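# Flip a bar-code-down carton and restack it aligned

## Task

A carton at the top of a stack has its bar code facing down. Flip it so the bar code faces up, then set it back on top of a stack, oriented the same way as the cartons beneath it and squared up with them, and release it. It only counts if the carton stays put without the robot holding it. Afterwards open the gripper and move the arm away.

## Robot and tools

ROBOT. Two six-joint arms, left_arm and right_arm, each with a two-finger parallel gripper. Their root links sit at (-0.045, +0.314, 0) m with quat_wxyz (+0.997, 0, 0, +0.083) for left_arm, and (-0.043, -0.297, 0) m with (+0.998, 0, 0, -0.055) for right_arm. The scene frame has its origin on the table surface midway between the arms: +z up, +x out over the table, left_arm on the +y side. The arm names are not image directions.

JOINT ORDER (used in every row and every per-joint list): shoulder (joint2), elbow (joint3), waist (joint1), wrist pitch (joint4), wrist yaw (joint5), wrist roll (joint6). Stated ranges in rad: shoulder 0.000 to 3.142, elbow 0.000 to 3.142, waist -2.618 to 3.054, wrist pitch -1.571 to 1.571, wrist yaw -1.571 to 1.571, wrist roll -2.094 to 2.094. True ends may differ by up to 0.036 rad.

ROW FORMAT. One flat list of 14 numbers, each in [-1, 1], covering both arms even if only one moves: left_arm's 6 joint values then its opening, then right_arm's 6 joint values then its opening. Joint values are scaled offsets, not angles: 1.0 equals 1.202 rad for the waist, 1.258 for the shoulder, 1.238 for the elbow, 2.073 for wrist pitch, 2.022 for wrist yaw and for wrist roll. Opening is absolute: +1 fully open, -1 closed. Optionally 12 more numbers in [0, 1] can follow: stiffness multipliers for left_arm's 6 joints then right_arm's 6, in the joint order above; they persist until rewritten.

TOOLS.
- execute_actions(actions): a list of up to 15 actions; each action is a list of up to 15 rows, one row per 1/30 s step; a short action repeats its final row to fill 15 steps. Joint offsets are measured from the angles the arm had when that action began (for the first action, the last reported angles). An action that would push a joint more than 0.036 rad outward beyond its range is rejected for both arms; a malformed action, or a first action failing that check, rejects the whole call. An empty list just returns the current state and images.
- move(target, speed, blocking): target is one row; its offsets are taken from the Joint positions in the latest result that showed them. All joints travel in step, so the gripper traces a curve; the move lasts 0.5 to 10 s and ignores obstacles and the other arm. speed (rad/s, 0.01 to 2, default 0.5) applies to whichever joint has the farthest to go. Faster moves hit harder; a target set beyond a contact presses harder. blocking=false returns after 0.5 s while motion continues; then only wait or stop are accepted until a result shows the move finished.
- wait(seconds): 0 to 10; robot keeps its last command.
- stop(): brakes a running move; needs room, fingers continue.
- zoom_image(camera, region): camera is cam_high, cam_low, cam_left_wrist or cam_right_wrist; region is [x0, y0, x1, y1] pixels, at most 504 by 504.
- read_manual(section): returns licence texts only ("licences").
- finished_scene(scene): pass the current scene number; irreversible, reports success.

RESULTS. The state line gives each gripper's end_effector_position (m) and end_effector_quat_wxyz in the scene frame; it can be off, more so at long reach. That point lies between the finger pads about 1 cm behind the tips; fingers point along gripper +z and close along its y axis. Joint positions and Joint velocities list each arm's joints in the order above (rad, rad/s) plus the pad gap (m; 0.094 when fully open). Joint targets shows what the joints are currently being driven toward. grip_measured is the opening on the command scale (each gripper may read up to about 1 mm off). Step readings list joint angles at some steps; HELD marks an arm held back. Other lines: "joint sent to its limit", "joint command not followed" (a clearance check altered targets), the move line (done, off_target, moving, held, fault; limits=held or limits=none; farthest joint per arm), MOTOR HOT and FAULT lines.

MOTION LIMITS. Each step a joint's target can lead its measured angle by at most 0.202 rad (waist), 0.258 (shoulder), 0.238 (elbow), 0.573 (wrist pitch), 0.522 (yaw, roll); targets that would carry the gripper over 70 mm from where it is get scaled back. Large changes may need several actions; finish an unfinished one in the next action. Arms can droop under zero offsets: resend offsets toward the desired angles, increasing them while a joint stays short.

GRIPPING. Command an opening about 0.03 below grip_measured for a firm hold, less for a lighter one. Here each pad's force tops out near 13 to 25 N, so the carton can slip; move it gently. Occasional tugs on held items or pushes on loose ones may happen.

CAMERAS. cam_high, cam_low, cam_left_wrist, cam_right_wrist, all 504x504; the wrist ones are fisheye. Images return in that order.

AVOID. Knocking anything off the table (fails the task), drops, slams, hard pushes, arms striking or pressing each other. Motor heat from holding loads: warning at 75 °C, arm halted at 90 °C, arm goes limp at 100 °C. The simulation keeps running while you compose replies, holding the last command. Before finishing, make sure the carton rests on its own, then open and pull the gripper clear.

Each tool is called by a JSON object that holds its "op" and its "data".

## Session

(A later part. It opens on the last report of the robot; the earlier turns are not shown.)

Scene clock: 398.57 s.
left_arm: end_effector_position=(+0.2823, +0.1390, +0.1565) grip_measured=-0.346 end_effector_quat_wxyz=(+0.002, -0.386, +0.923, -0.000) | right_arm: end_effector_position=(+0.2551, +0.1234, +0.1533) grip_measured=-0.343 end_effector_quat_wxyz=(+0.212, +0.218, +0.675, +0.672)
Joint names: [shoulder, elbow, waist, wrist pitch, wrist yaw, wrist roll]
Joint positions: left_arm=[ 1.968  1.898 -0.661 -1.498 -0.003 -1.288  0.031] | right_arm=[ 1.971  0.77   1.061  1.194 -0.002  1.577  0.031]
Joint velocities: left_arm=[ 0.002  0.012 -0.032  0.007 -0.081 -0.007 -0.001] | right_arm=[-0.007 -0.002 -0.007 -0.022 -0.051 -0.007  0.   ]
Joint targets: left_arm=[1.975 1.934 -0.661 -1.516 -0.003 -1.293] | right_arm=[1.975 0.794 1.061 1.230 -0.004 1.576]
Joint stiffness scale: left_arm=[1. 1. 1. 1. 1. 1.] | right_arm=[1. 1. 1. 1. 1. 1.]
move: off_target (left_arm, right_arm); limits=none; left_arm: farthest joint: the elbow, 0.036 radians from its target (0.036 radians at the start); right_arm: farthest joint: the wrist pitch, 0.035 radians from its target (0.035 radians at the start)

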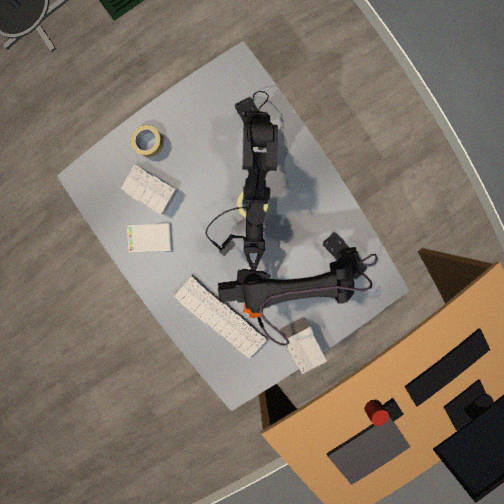

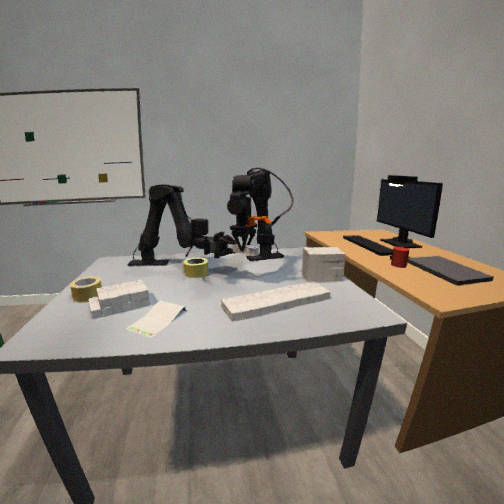

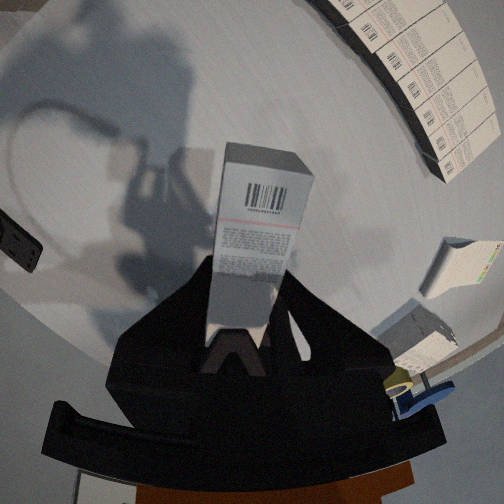

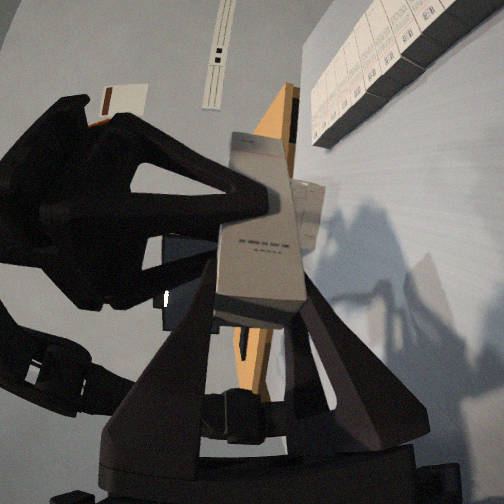

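{"op": "move", "data": {"target": [0.006,0.029,0,-0.009,0,-0.003,-0.385, 0.003,0.019,0.0,0.017,0,0,-0.15], "speed": 0.1}}

{"op": "move", "data": {"target": [0.006,0.029,0,-0.009,0,-0.003,-0.385, -0.125,-0.195,0.0,0.062,0,0,-0.15], "speed": 0.3}}

Scene clock: 403.50 s.
left_arm: end_effector_position=(+0.2823, +0.1390, +0.1565) grip_measured=-0.346 end_effector_quat_wxyz=(+0.002, -0.386, +0.923, -0.000) | right_arm: end_effector_position=(+0.2551, +0.1234, +0.1566) grip_measured=-0.153 end_effector_quat_wxyz=(+0.213, +0.217, +0.671, +0.677)
Joint names: [shoulder, elbow, waist, wrist pitch, wrist yaw, wrist roll]
Joint positions: left_arm=[ 1.968  1.898 -0.661 -1.498 -0.003 -1.288  0.031] | right_arm=[ 1.971  0.77   1.061  1.207 -0.002  1.579  0.04 ]
Joint velocities: left_arm=[-0.002 -0.002  0.007  0.022 -0.022  0.022  0.   ] | right_arm=[ 0.002  0.002 -0.017  0.022 -0.007  0.007 -0.001]
Joint targets: left_arm=[1.975 1.934 -0.661 -1.517 -0.003 -1.294] | right_arm=[1.975 0.794 1.061 1.229 -0.002 1.577]
Joint stiffness scale: left_arm=[1. 1. 1. 1. 1. 1.] | right_arm=[1. 1. 1. 1. 1. 1.]
move: off_target (left_arm, right_arm); limits=none; left_arm: farthest joint: the elbow, 0.036 radians from its target (0.036 radians at the start); right_arm: farthest joint: the elbow, 0.024 radians from its target (0.024 radians at the start)

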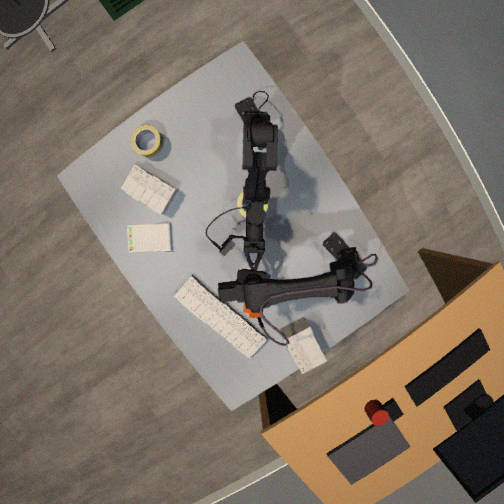

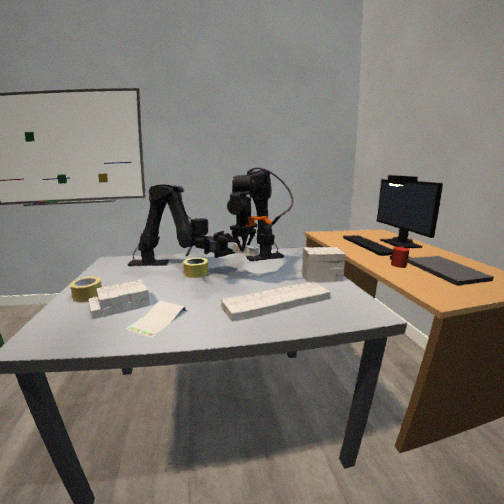

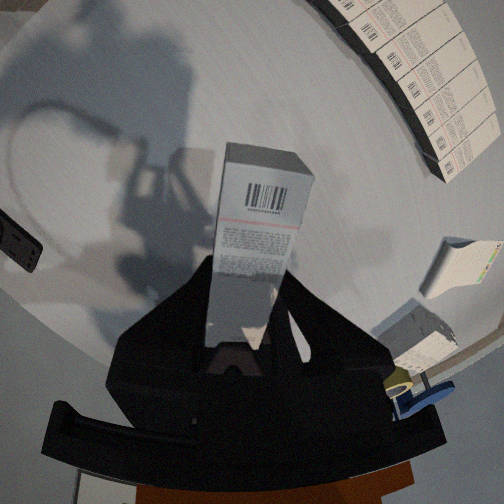

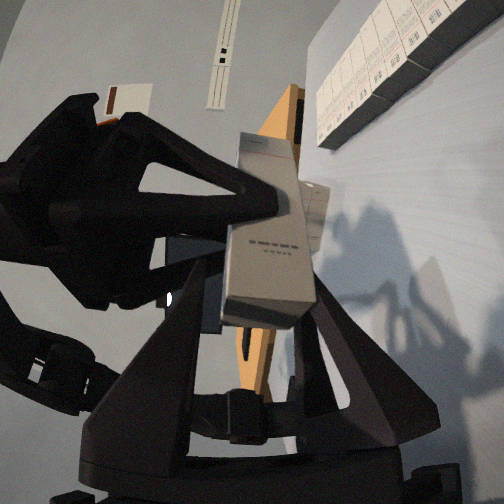

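Scene clock: 404.87 s.
left_arm: end_effector_position=(+0.2815, +0.1375, +0.1555) grip_measured=-0.346 end_effector_quat_wxyz=(-0.002, -0.385, +0.923, -0.001) | right_arm: end_effector_position=(+0.2233, +0.0788, +0.1561) grip_measured=-0.152 end_effector_quat_wxyz=(+0.213, +0.217, +0.668, +0.679)
Joint names: [shoulder, elbow, waist, wrist pitch, wrist yaw, wrist roll]
Joint positions: left_arm=[ 1.971  1.898 -0.662 -1.499  0.004 -1.288  0.031] | right_arm=[ 1.838  0.536  1.061  1.315 -0.002  1.581  0.04 ]
Joint velocities: left_arm=[ 0.002  0.002 -0.022 -0.037 -0.081 -0.022 -0.   ] | right_arm=[-0.002  0.002 -0.017 -0.007  0.066  0.051 -0.001]
Joint targets: left_arm=[1.976 1.934 -0.661 -1.517 -0.003 -1.294] | right_arm=[1.814 0.528 1.061 1.336 -0.002 1.579]
Joint stiffness scale: left_arm=[1. 1. 1. 1. 1. 1.] | right_arm=[1. 1. 1. 1. 1. 1.]
move: off_target (left_arm, right_arm); limits=none; left_arm: farthest joint: the elbow, 0.036 radians from its target (0.036 radians at the start); right_arm: farthest joint: the shoulder, 0.024 radians from its target (0.157 radians at the start)

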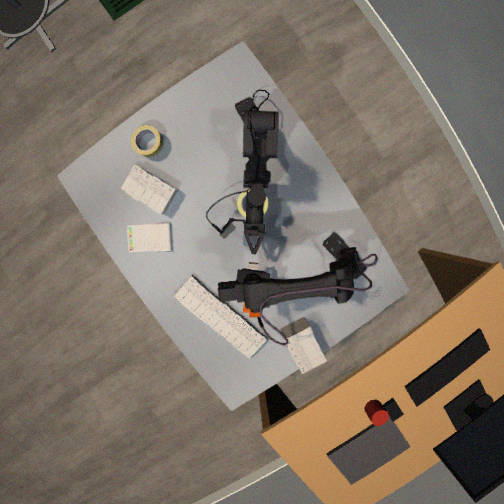

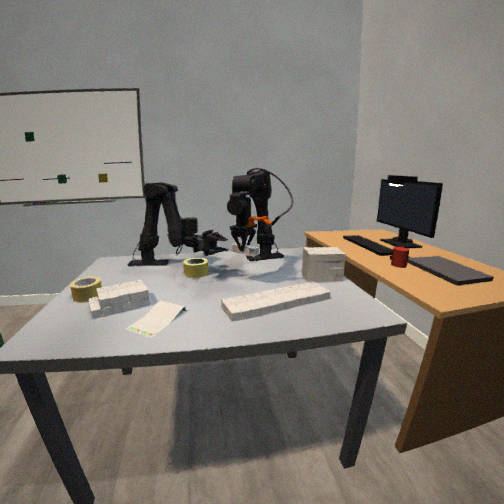

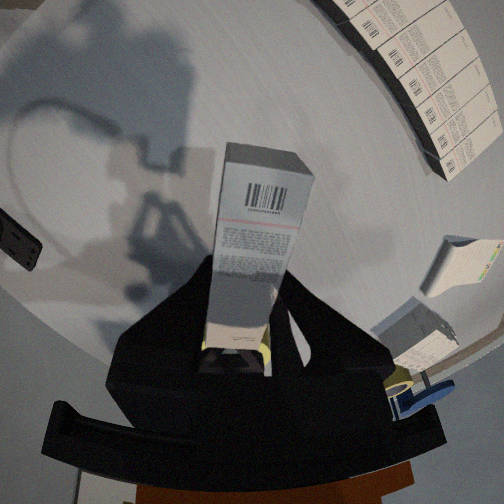

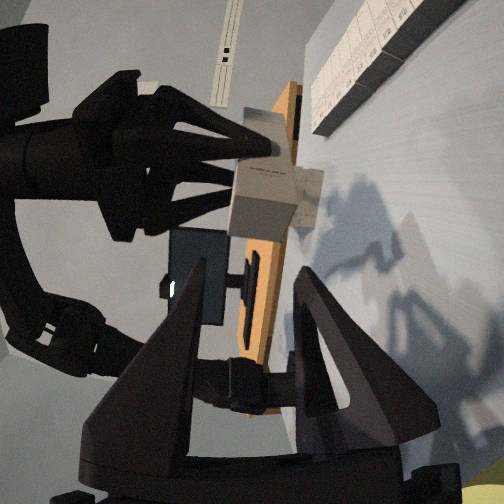

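{"op": "move", "data": {"target": [0.049,0.137,0.882,-0.032,0,1.0,-0.385, -0.19,-0.19,-0.4,0.01,0,-0.3,-0.15], "speed": 0.8}}

Scene clock: 419.80 s.
left_arm: end_effector_position=(+0.2824, +0.5210, +0.1673) grip_measured=-0.345 end_effector_quat_wxyz=(+0.011, +0.080, +0.997, +0.005) | right_arm: end_effector_position=(+0.3132, -0.1104, +0.1611) grip_measured=-0.152 end_effector_quat_wxyz=(+0.526, +0.176, +0.684, +0.474)
Joint names: [shoulder, elbow, waist, wrist pitch, wrist yaw, wrist roll]
Joint positions: left_arm=[ 2.029  2.03   0.398 -1.548  0.004  0.724  0.031] | right_arm=[ 1.622  0.309  0.59   1.315 -0.002  0.985  0.04 ]
Joint velocities: left_arm=[ 0.002  0.002 -0.002  0.007 -0.022 -0.022  0.001] | right_arm=[-0.012 -0.017  0.007 -0.007  0.007 -0.007  0.   ]
Joint targets: left_arm=[2.032 2.068 0.398 -1.565 0.004 0.735] | right_arm=[1.599 0.301 0.580 1.335 -0.002 0.975]
Joint stiffness scale: left_arm=[1. 1. 1. 1. 1. 1.] | right_arm=[1. 1. 1. 1. 1. 1.]
move: off_target (left_arm, right_arm); limits=none; left_arm: farthest joint: the elbow, 0.038 radians from its target (0.169 radians at the start); right_arm: farthest joint: the shoulder, 0.023 radians from its target (0.239 radians at the start)

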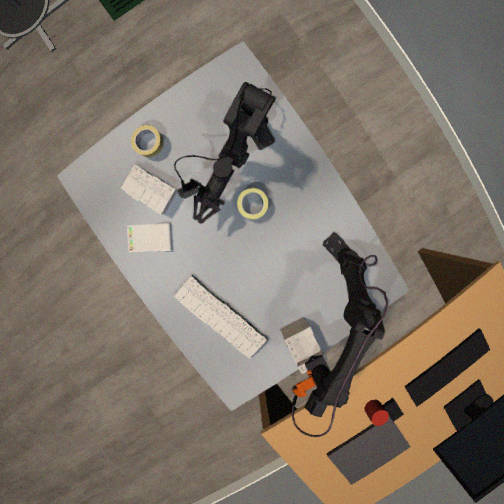

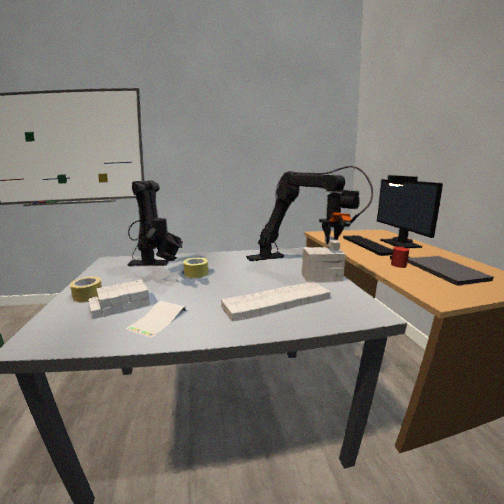

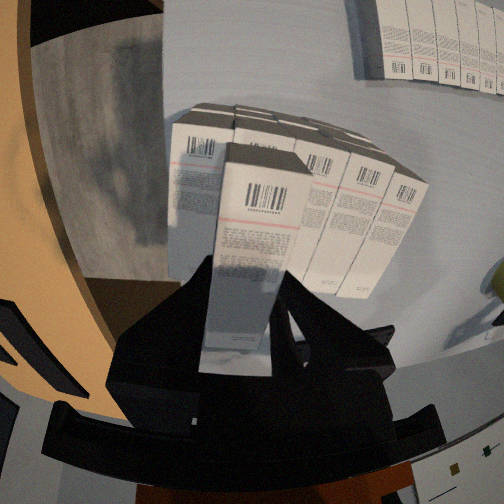

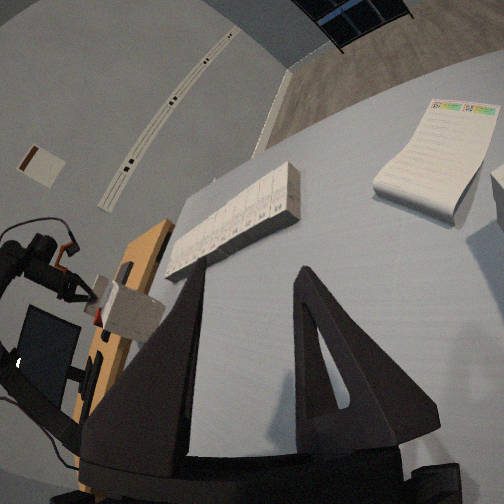

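{"op": "move", "data": {"target": [0.015,-0.050,-0.014,0.027,0,0.026,-0.385, -0.018,-0.006,-0.008,0.01,0,0,-0.15], "speed": 0.12}}

{"op": "zoom_image", "data": {"camera": "cam_left_wrist", "region": [130, 90, 400, 360]}}

{"op": "zoom_image", "data": {"camera": "cam_low", "region": [300, 220, 360, 280]}}

Scene clock: 427.87 s.
left_arm: end_effector_position=(+0.2835, +0.5205, +0.1499) grip_measured=-0.345 end_effector_quat_wxyz=(+0.000, +0.102, +0.995, -0.003) | right_arm: end_effector_position=(+0.3132, -0.1104, +0.1611) grip_measured=-0.152 end_effector_quat_wxyz=(+0.526, +0.176, +0.684, +0.474)
Joint names: [shoulder, elbow, waist, wrist pitch, wrist yaw, wrist roll]
Joint positions: left_arm=[ 2.045  1.984  0.395 -1.512  0.004  0.765  0.031] | right_arm=[ 1.622  0.309  0.59   1.315 -0.002  0.986  0.04 ]
Joint velocities: left_arm=[-0.002 -0.012  0.002 -0.037  0.037 -0.007  0.002] | right_arm=[-0.007  0.002  0.002  0.081 -0.037  0.081  0.   ]
Joint targets: left_arm=[2.048 1.968 0.381 -1.493 0.004 0.776] | right_arm=[1.599 0.302 0.580 1.335 -0.002 0.985]
Joint stiffness scale: left_arm=[1. 1. 1. 1. 1. 1.] | right_arm=[1. 1. 1. 1. 1. 1.]
move: off_target (right_arm); limits=none; left_arm: farthest joint: the wrist pitch, 0.020 radians from its target (0.057 radians at the start); right_arm: farthest joint: the shoulder, 0.023 radians from its target (0.023 radians at the start)

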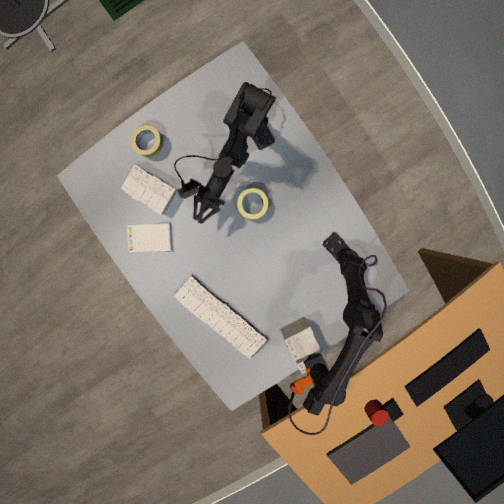

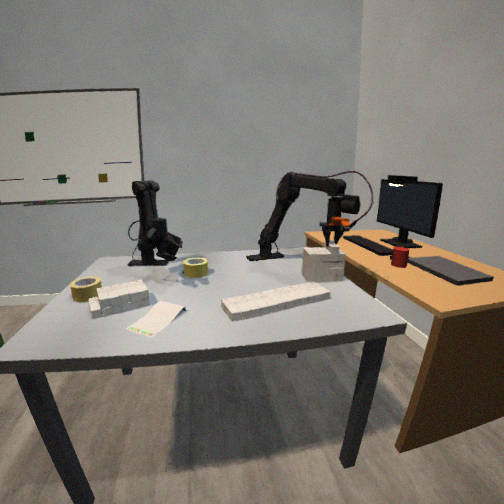

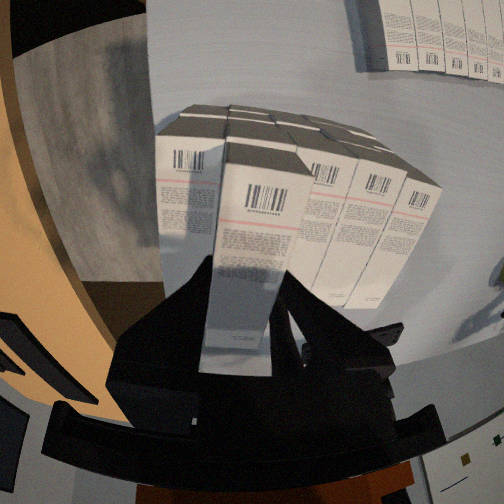

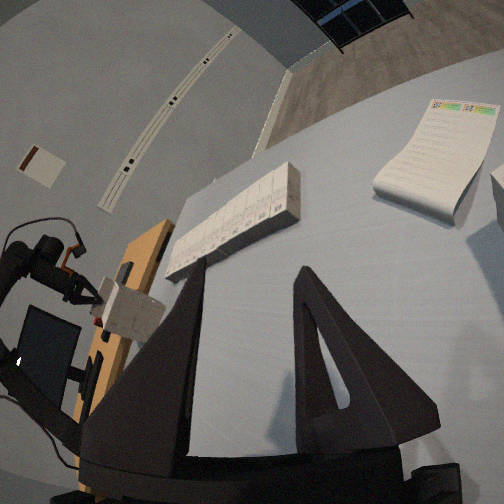

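Region (130, 90, 400, 360) of cam_left_wrist's 504x504 image, scaled by 1.867, with more detail than that image has.

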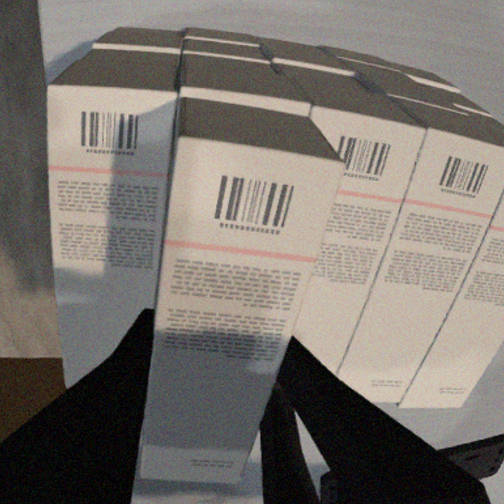

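Region (300, 220, 360, 280) of cam_low's 504x504 image, scaled by 8.400, with more detail than that image has.

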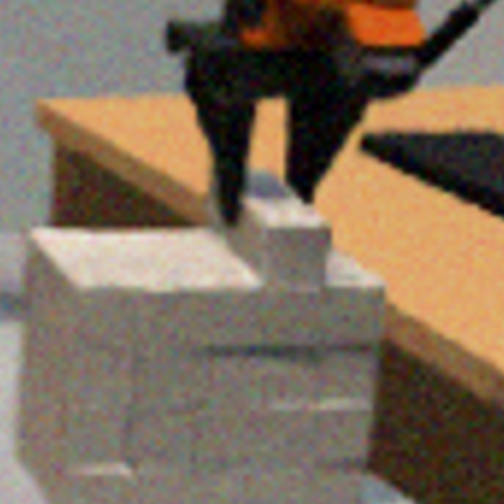

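{"op": "move", "data": {"target": [0.007,-0.016,-0.015,0.014,0,0.005,-0.385, -0.018,-0.006,-0.008,0.01,0,0,-0.15], "speed": 0.05}}

{"op": "zoom_image", "data": {"camera": "cam_left_wrist", "region": [130, 90, 400, 360]}}

Scene clock: 439.10 s.
left_arm: end_effector_position=(+0.2863, +0.5202, +0.1499) grip_measured=-0.345 end_effector_quat_wxyz=(+0.004, +0.105, +0.994, +0.000) | right_arm: end_effector_position=(+0.3132, -0.1104, +0.1611) grip_measured=-0.152 end_effector_quat_wxyz=(+0.526, +0.176, +0.684, +0.474)
Joint names: [shoulder, elbow, waist, wrist pitch, wrist yaw, wrist roll]
Joint positions: left_arm=[ 2.045  1.984  0.39  -1.503  0.004  0.766  0.031] | right_arm=[ 1.622  0.309  0.59   1.315 -0.002  0.986  0.04 ]
Joint velocities: left_arm=[-0.007  0.002 -0.022 -0.037 -0.007 -0.051 -0.001] | right_arm=[ 0.002 -0.007 -0.017 -0.007 -0.066 -0.037  0.001]
Joint targets: left_arm=[2.054 1.964 0.377 -1.484 0.004 0.776] | right_arm=[1.599 0.302 0.580 1.335 -0.002 0.986]
Joint stiffness scale: left_arm=[1. 1. 1. 1. 1. 1.] | right_arm=[1. 1. 1. 1. 1. 1.]
move: off_target (right_arm); limits=none; left_arm: farthest joint: the elbow, 0.020 radians from its target (0.020 radians at the start); right_arm: farthest joint: the shoulder, 0.023 radians from its target (0.023 radians at the start)

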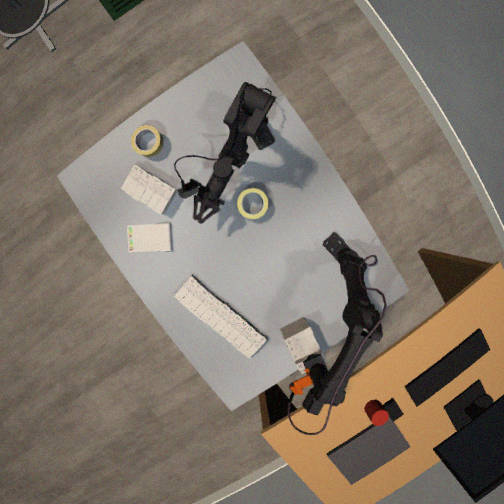

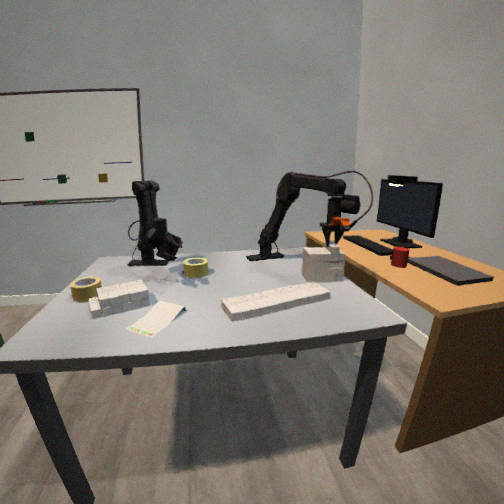

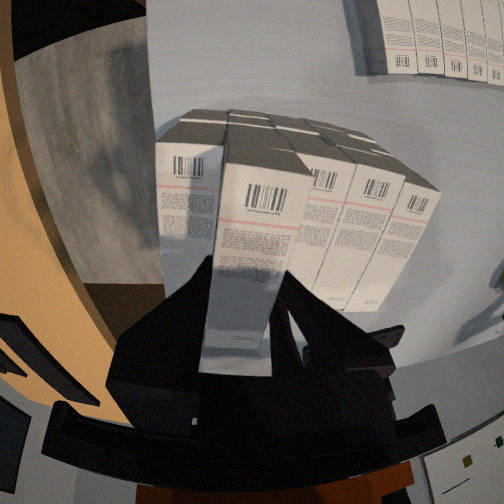

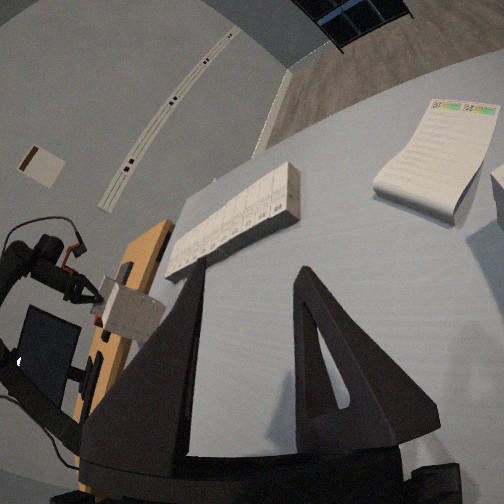

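Region (130, 90, 400, 360) of cam_left_wrist's 504x504 image, scaled by 1.867, with more detail than that image has.

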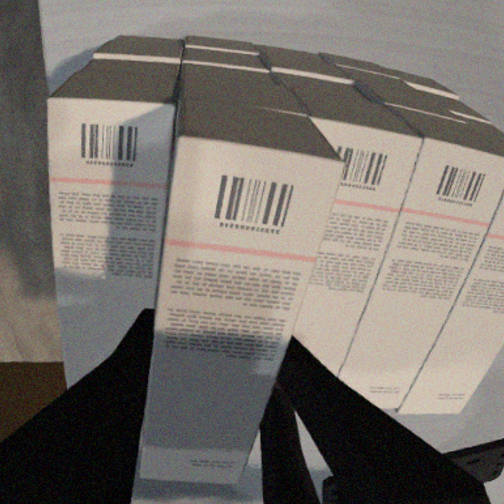

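{"op": "move", "data": {"target": [0.009,-0.028,-0.008,0.011,0,0.005,-0.385, -0.018,-0.006,-0.008,0.01,0,0,-0.15], "speed": 0.05}}

{"op": "zoom_image", "data": {"camera": "cam_left_wrist", "region": [130, 90, 400, 360]}}

Scene clock: 446.40 s.
left_arm: end_effector_position=(+0.2863, +0.5201, +0.1485) grip_measured=-0.345 end_effector_quat_wxyz=(+0.003, +0.105, +0.994, -0.000) | right_arm: end_effector_position=(+0.3132, -0.1104, +0.1611) grip_measured=-0.152 end_effector_quat_wxyz=(+0.525, +0.176, +0.684, +0.474)
Joint names: [shoulder, elbow, waist, wrist pitch, wrist yaw, wrist roll]
Joint positions: left_arm=[ 2.045  1.978  0.39  -1.499  0.005  0.767  0.031] | right_arm=[ 1.622  0.309  0.59   1.315 -0.002  0.986  0.04 ]
Joint velocities: left_arm=[-0.007 -0.007  0.002  0.022  0.051 -0.051  0.   ] | right_arm=[-0.002 -0.017  0.007  0.037 -0.022  0.037 -0.   ]
Joint targets: left_arm=[2.057 1.949 0.381 -1.480 0.004 0.776] | right_arm=[1.599 0.302 0.580 1.335 -0.002 0.986]
Joint stiffness scale: left_arm=[1. 1. 1. 1. 1. 1.] | right_arm=[1. 1. 1. 1. 1. 1.]
move: off_target (left_arm, right_arm); limits=none; left_arm: farthest joint: the elbow, 0.029 radians from its target (0.035 radians at the start); right_arm: farthest joint: the shoulder, 0.023 radians from its target (0.023 radians at the start)

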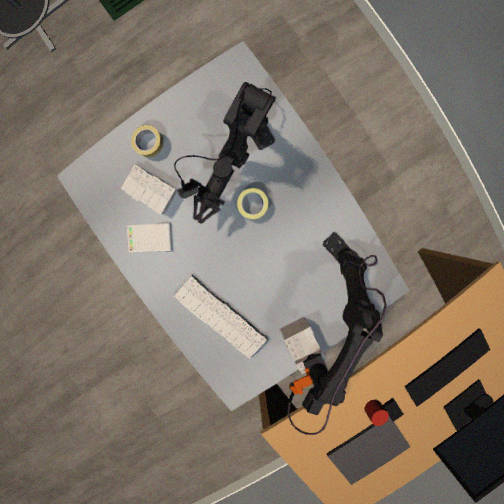

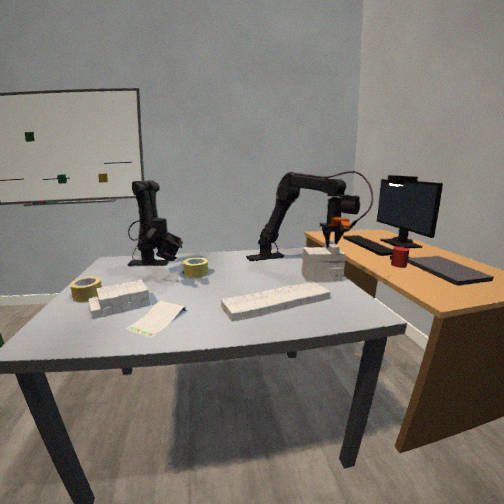

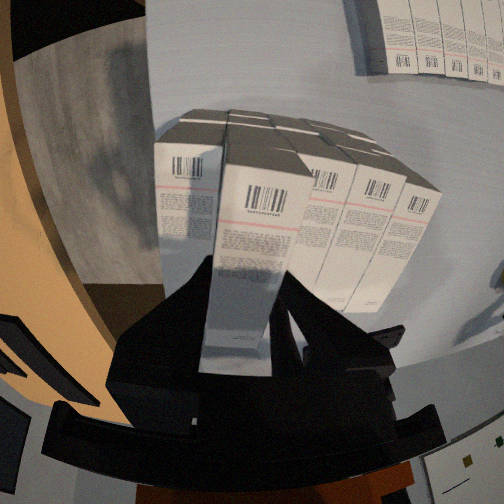

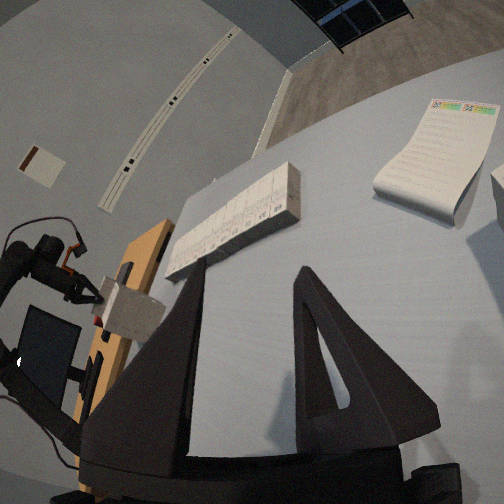

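Region (130, 90, 400, 360) of cam_left_wrist's 504x504 image, scaled by 1.867, with more detail than that image has.

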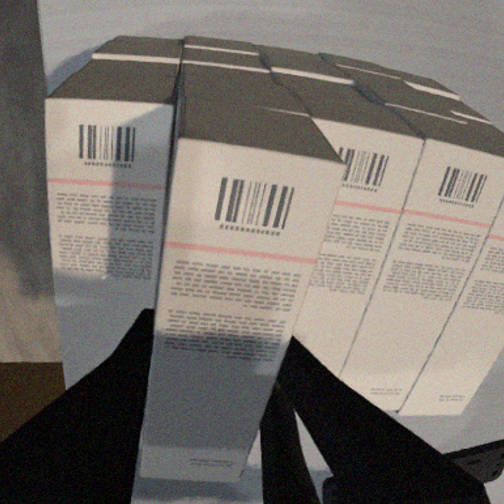

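{"op": "move", "data": {"target": [0.002,0.0,0,0.0,0,0.0,0.3, -0.018,-0.006,-0.008,0.01,0,0,-0.15], "speed": 0.05}}

{"op": "move", "data": {"target": [-0.12,0.03,0,-0.02,0,0.0,0.3, -0.018,-0.006,-0.008,0.01,0,0,-0.15], "speed": 0.25}}

{"op": "zoom_image", "data": {"camera": "cam_left_wrist", "region": [130, 70, 430, 370]}}

Scene clock: 451.73 s.
left_arm: end_effector_position=(+0.2863, +0.5201, +0.1479) grip_measured=+0.298 end_effector_quat_wxyz=(+0.003, +0.105, +0.994, -0.001) | right_arm: end_effector_position=(+0.3132, -0.1104, +0.1611) grip_measured=-0.152 end_effector_quat_wxyz=(+0.525, +0.176, +0.684, +0.474)
Joint names: [shoulder, elbow, waist, wrist pitch, wrist yaw, wrist roll]
Joint positions: left_arm=[ 2.047  1.978  0.39  -1.499  0.005  0.767  0.061] | right_arm=[ 1.622  0.309  0.59   1.315 -0.002  0.987  0.04 ]
Joint velocities: left_arm=[-0.002  0.007 -0.017 -0.051  0.051  0.022 -0.001] | right_arm=[-0.022 -0.002 -0.017 -0.007 -0.081 -0.081 -0.   ]
Joint targets: left_arm=[2.048 1.978 0.390 -1.499 0.005 0.767] | right_arm=[1.599 0.302 0.580 1.335 -0.002 0.986]
Joint stiffness scale: left_arm=[1. 1. 1. 1. 1. 1.] | right_arm=[1. 1. 1. 1. 1. 1.]
move: off_target (right_arm); limits=none; left_arm: farthest joint: the shoulder, 0.001 radians from its target (0.002 radians at the start); right_arm: farthest joint: the shoulder, 0.023 radians from its target (0.023 radians at the start)

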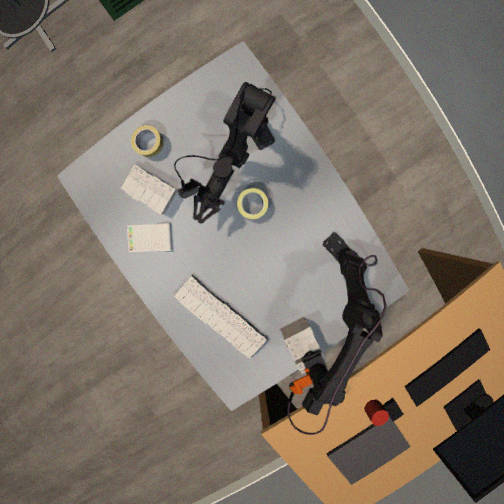

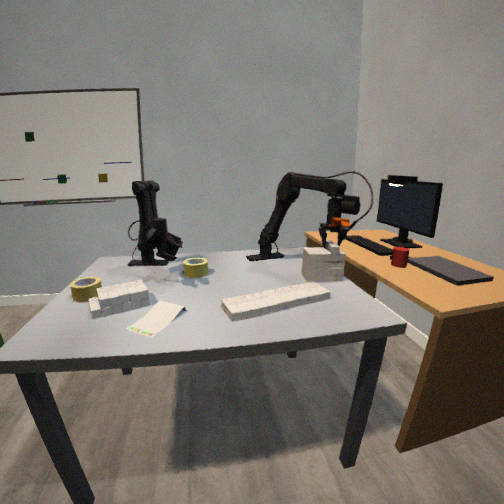

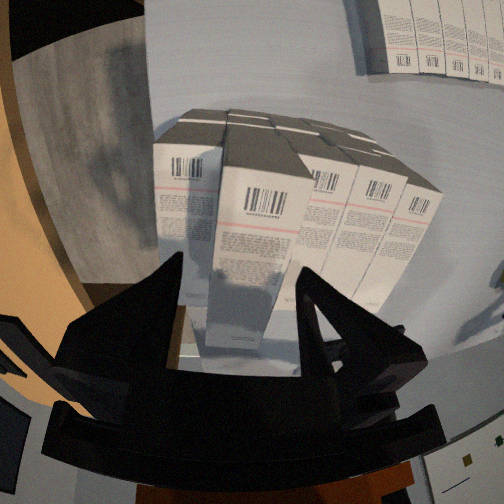

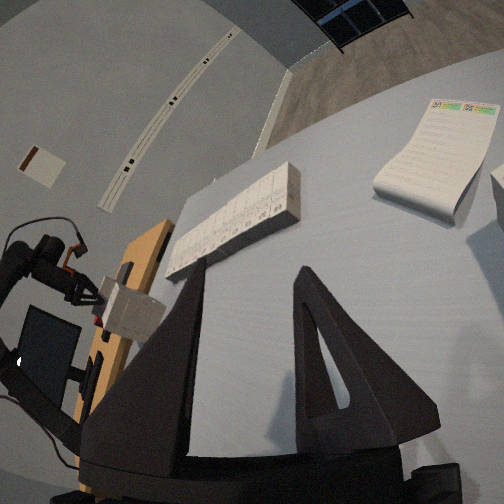

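Scene clock: 452.73 s.
left_arm: end_effector_position=(+0.2755, +0.5134, +0.1936) grip_measured=+0.298 end_effector_quat_wxyz=(+0.043, +0.105, +0.993, +0.030) | right_arm: end_effector_position=(+0.3132, -0.1104, +0.1611) grip_measured=-0.152 end_effector_quat_wxyz=(+0.525, +0.177, +0.684, +0.474)
Joint names: [shoulder, elbow, waist, wrist pitch, wrist yaw, wrist roll]
Joint positions: left_arm=[ 1.921  1.978  0.39  -1.524  0.005  0.767  0.061] | right_arm=[ 1.622  0.309  0.59   1.315 -0.002  0.987  0.04 ]
Joint velocities: left_arm=[ 0.002  0.007 -0.002 -0.007  0.007 -0.022 -0.   ] | right_arm=[ 0.002  0.002 -0.017 -0.007  0.037  0.022  0.001]
Joint targets: left_arm=[1.896 2.016 0.390 -1.541 0.005 0.767] | right_arm=[1.599 0.302 0.580 1.335 -0.002 0.987]
Joint stiffness scale: left_arm=[1. 1. 1. 1. 1. 1.] | right_arm=[1. 1. 1. 1. 1. 1.]
move: off_target (left_arm, right_arm); limits=none; left_arm: farthest joint: the elbow, 0.037 radians from its target (0.037 radians at the start); right_arm: farthest joint: the shoulder, 0.023 radians from its target (0.023 radians at the start)

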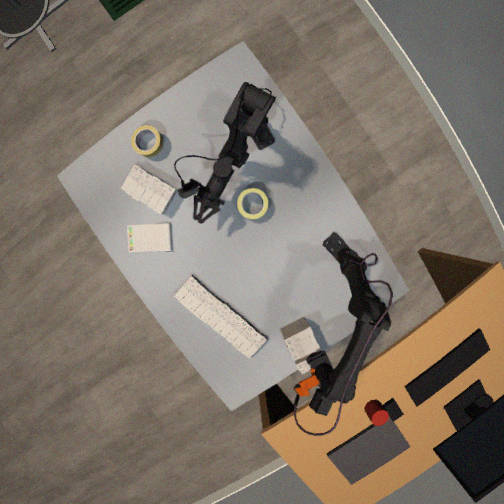

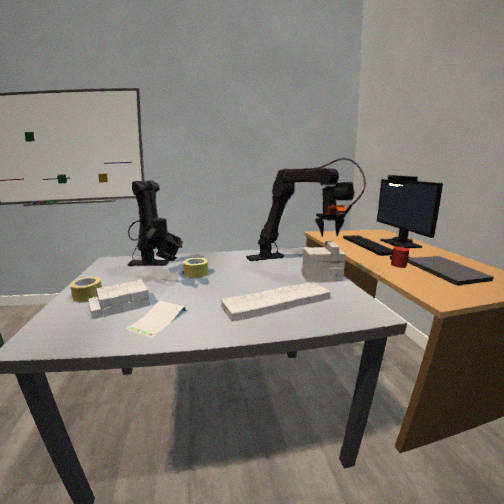

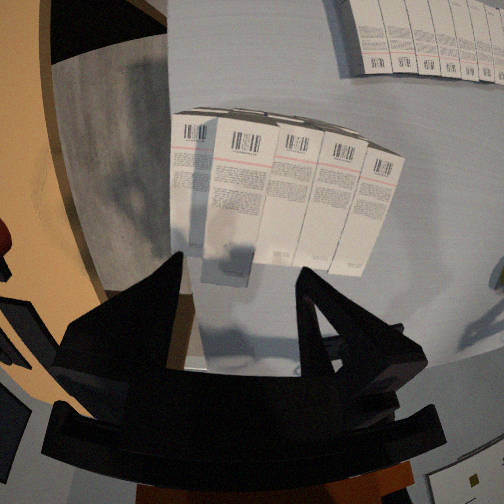

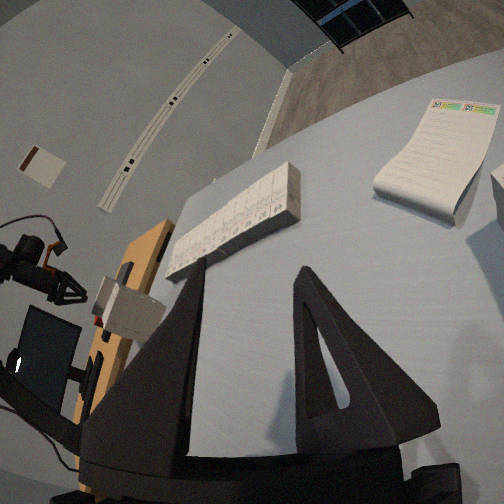

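Region (130, 70, 430, 370) of cam_left_wrist's 504x504 image, scaled by 1.680, with more detail than that image has.

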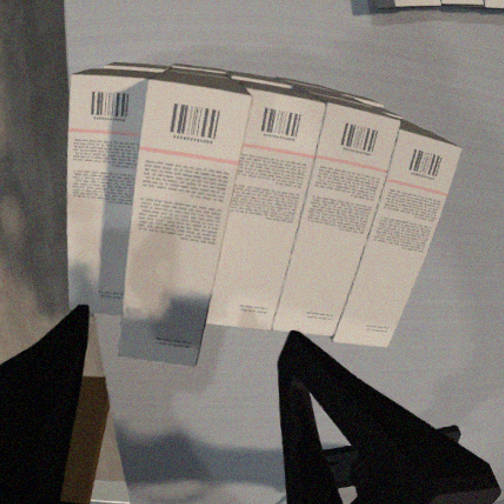

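Looks aligned. Move clear a bit more and finish.

{"op": "move", "data": {"target": [-0.25,-0.1,-0.15,0,0,0.0,1, -0.018,-0.006,-0.008,0.01,0,0,-0.15], "speed": 0.6}}

{"op": "finished_scene", "data": {"scene": 1}}

Scene clock: 457.57 s.
left_arm: end_effector_position=(+0.2591, +0.4371, +0.2633) grip_measured=+1.000 end_effector_quat_wxyz=(+0.125, +0.189, +0.971, +0.079) | right_arm: end_effector_position=(+0.3132, -0.1104, +0.1611) grip_measured=-0.152 end_effector_quat_wxyz=(+0.525, +0.177, +0.684, +0.474)
Joint names: [shoulder, elbow, waist, wrist pitch, wrist yaw, wrist roll]
Joint positions: left_arm=[ 1.62   1.869  0.218 -1.523  0.004  0.767  0.094] | right_arm=[ 1.622  0.309  0.59   1.315 -0.002  0.987  0.04 ]
Joint velocities: left_arm=[ 0.007  0.002  0.007 -0.051  0.007  0.022  0.   ] | right_arm=[-0.017  0.002 -0.017  0.022  0.007 -0.022 -0.   ]
Joint targets: left_arm=[1.606 1.855 0.210 -1.524 0.004 0.767] | right_arm=[1.599 0.302 0.580 1.335 -0.002 0.987]
Joint stiffness scale: left_arm=[1. 1. 1. 1. 1. 1.] | right_arm=[1. 1. 1. 1. 1. 1.]
move: off_target (right_arm); limits=none; left_arm: farthest joint: the elbow, 0.015 radians from its target (0.124 radians at the start); right_arm: farthest joint: the shoulder, 0.023 radians from its target (0.023 radians at the start)

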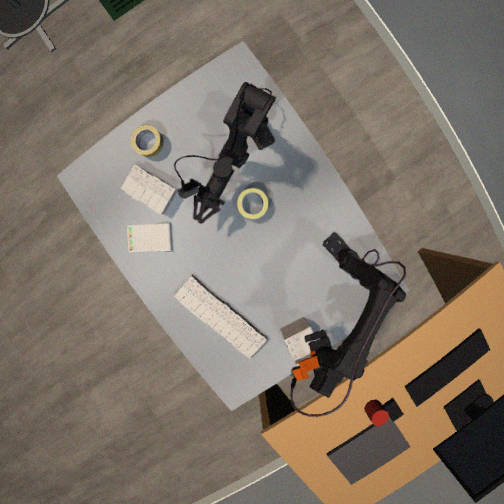

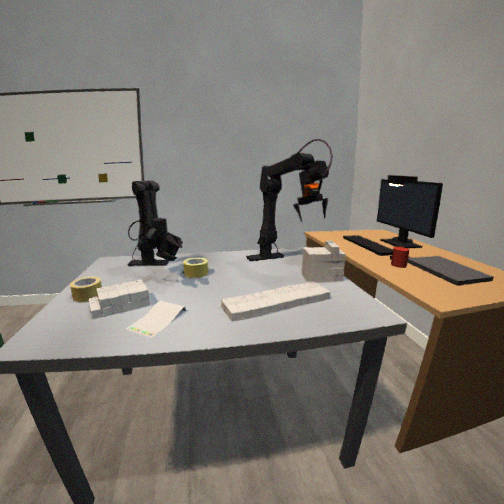

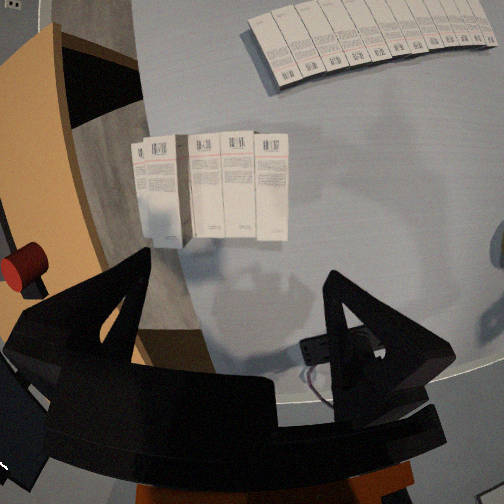

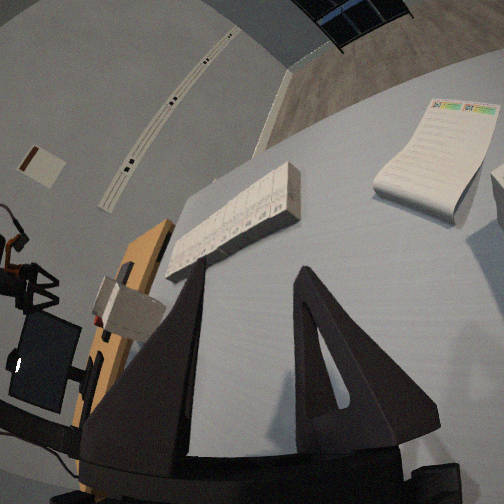

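The scene is finished: the task was done.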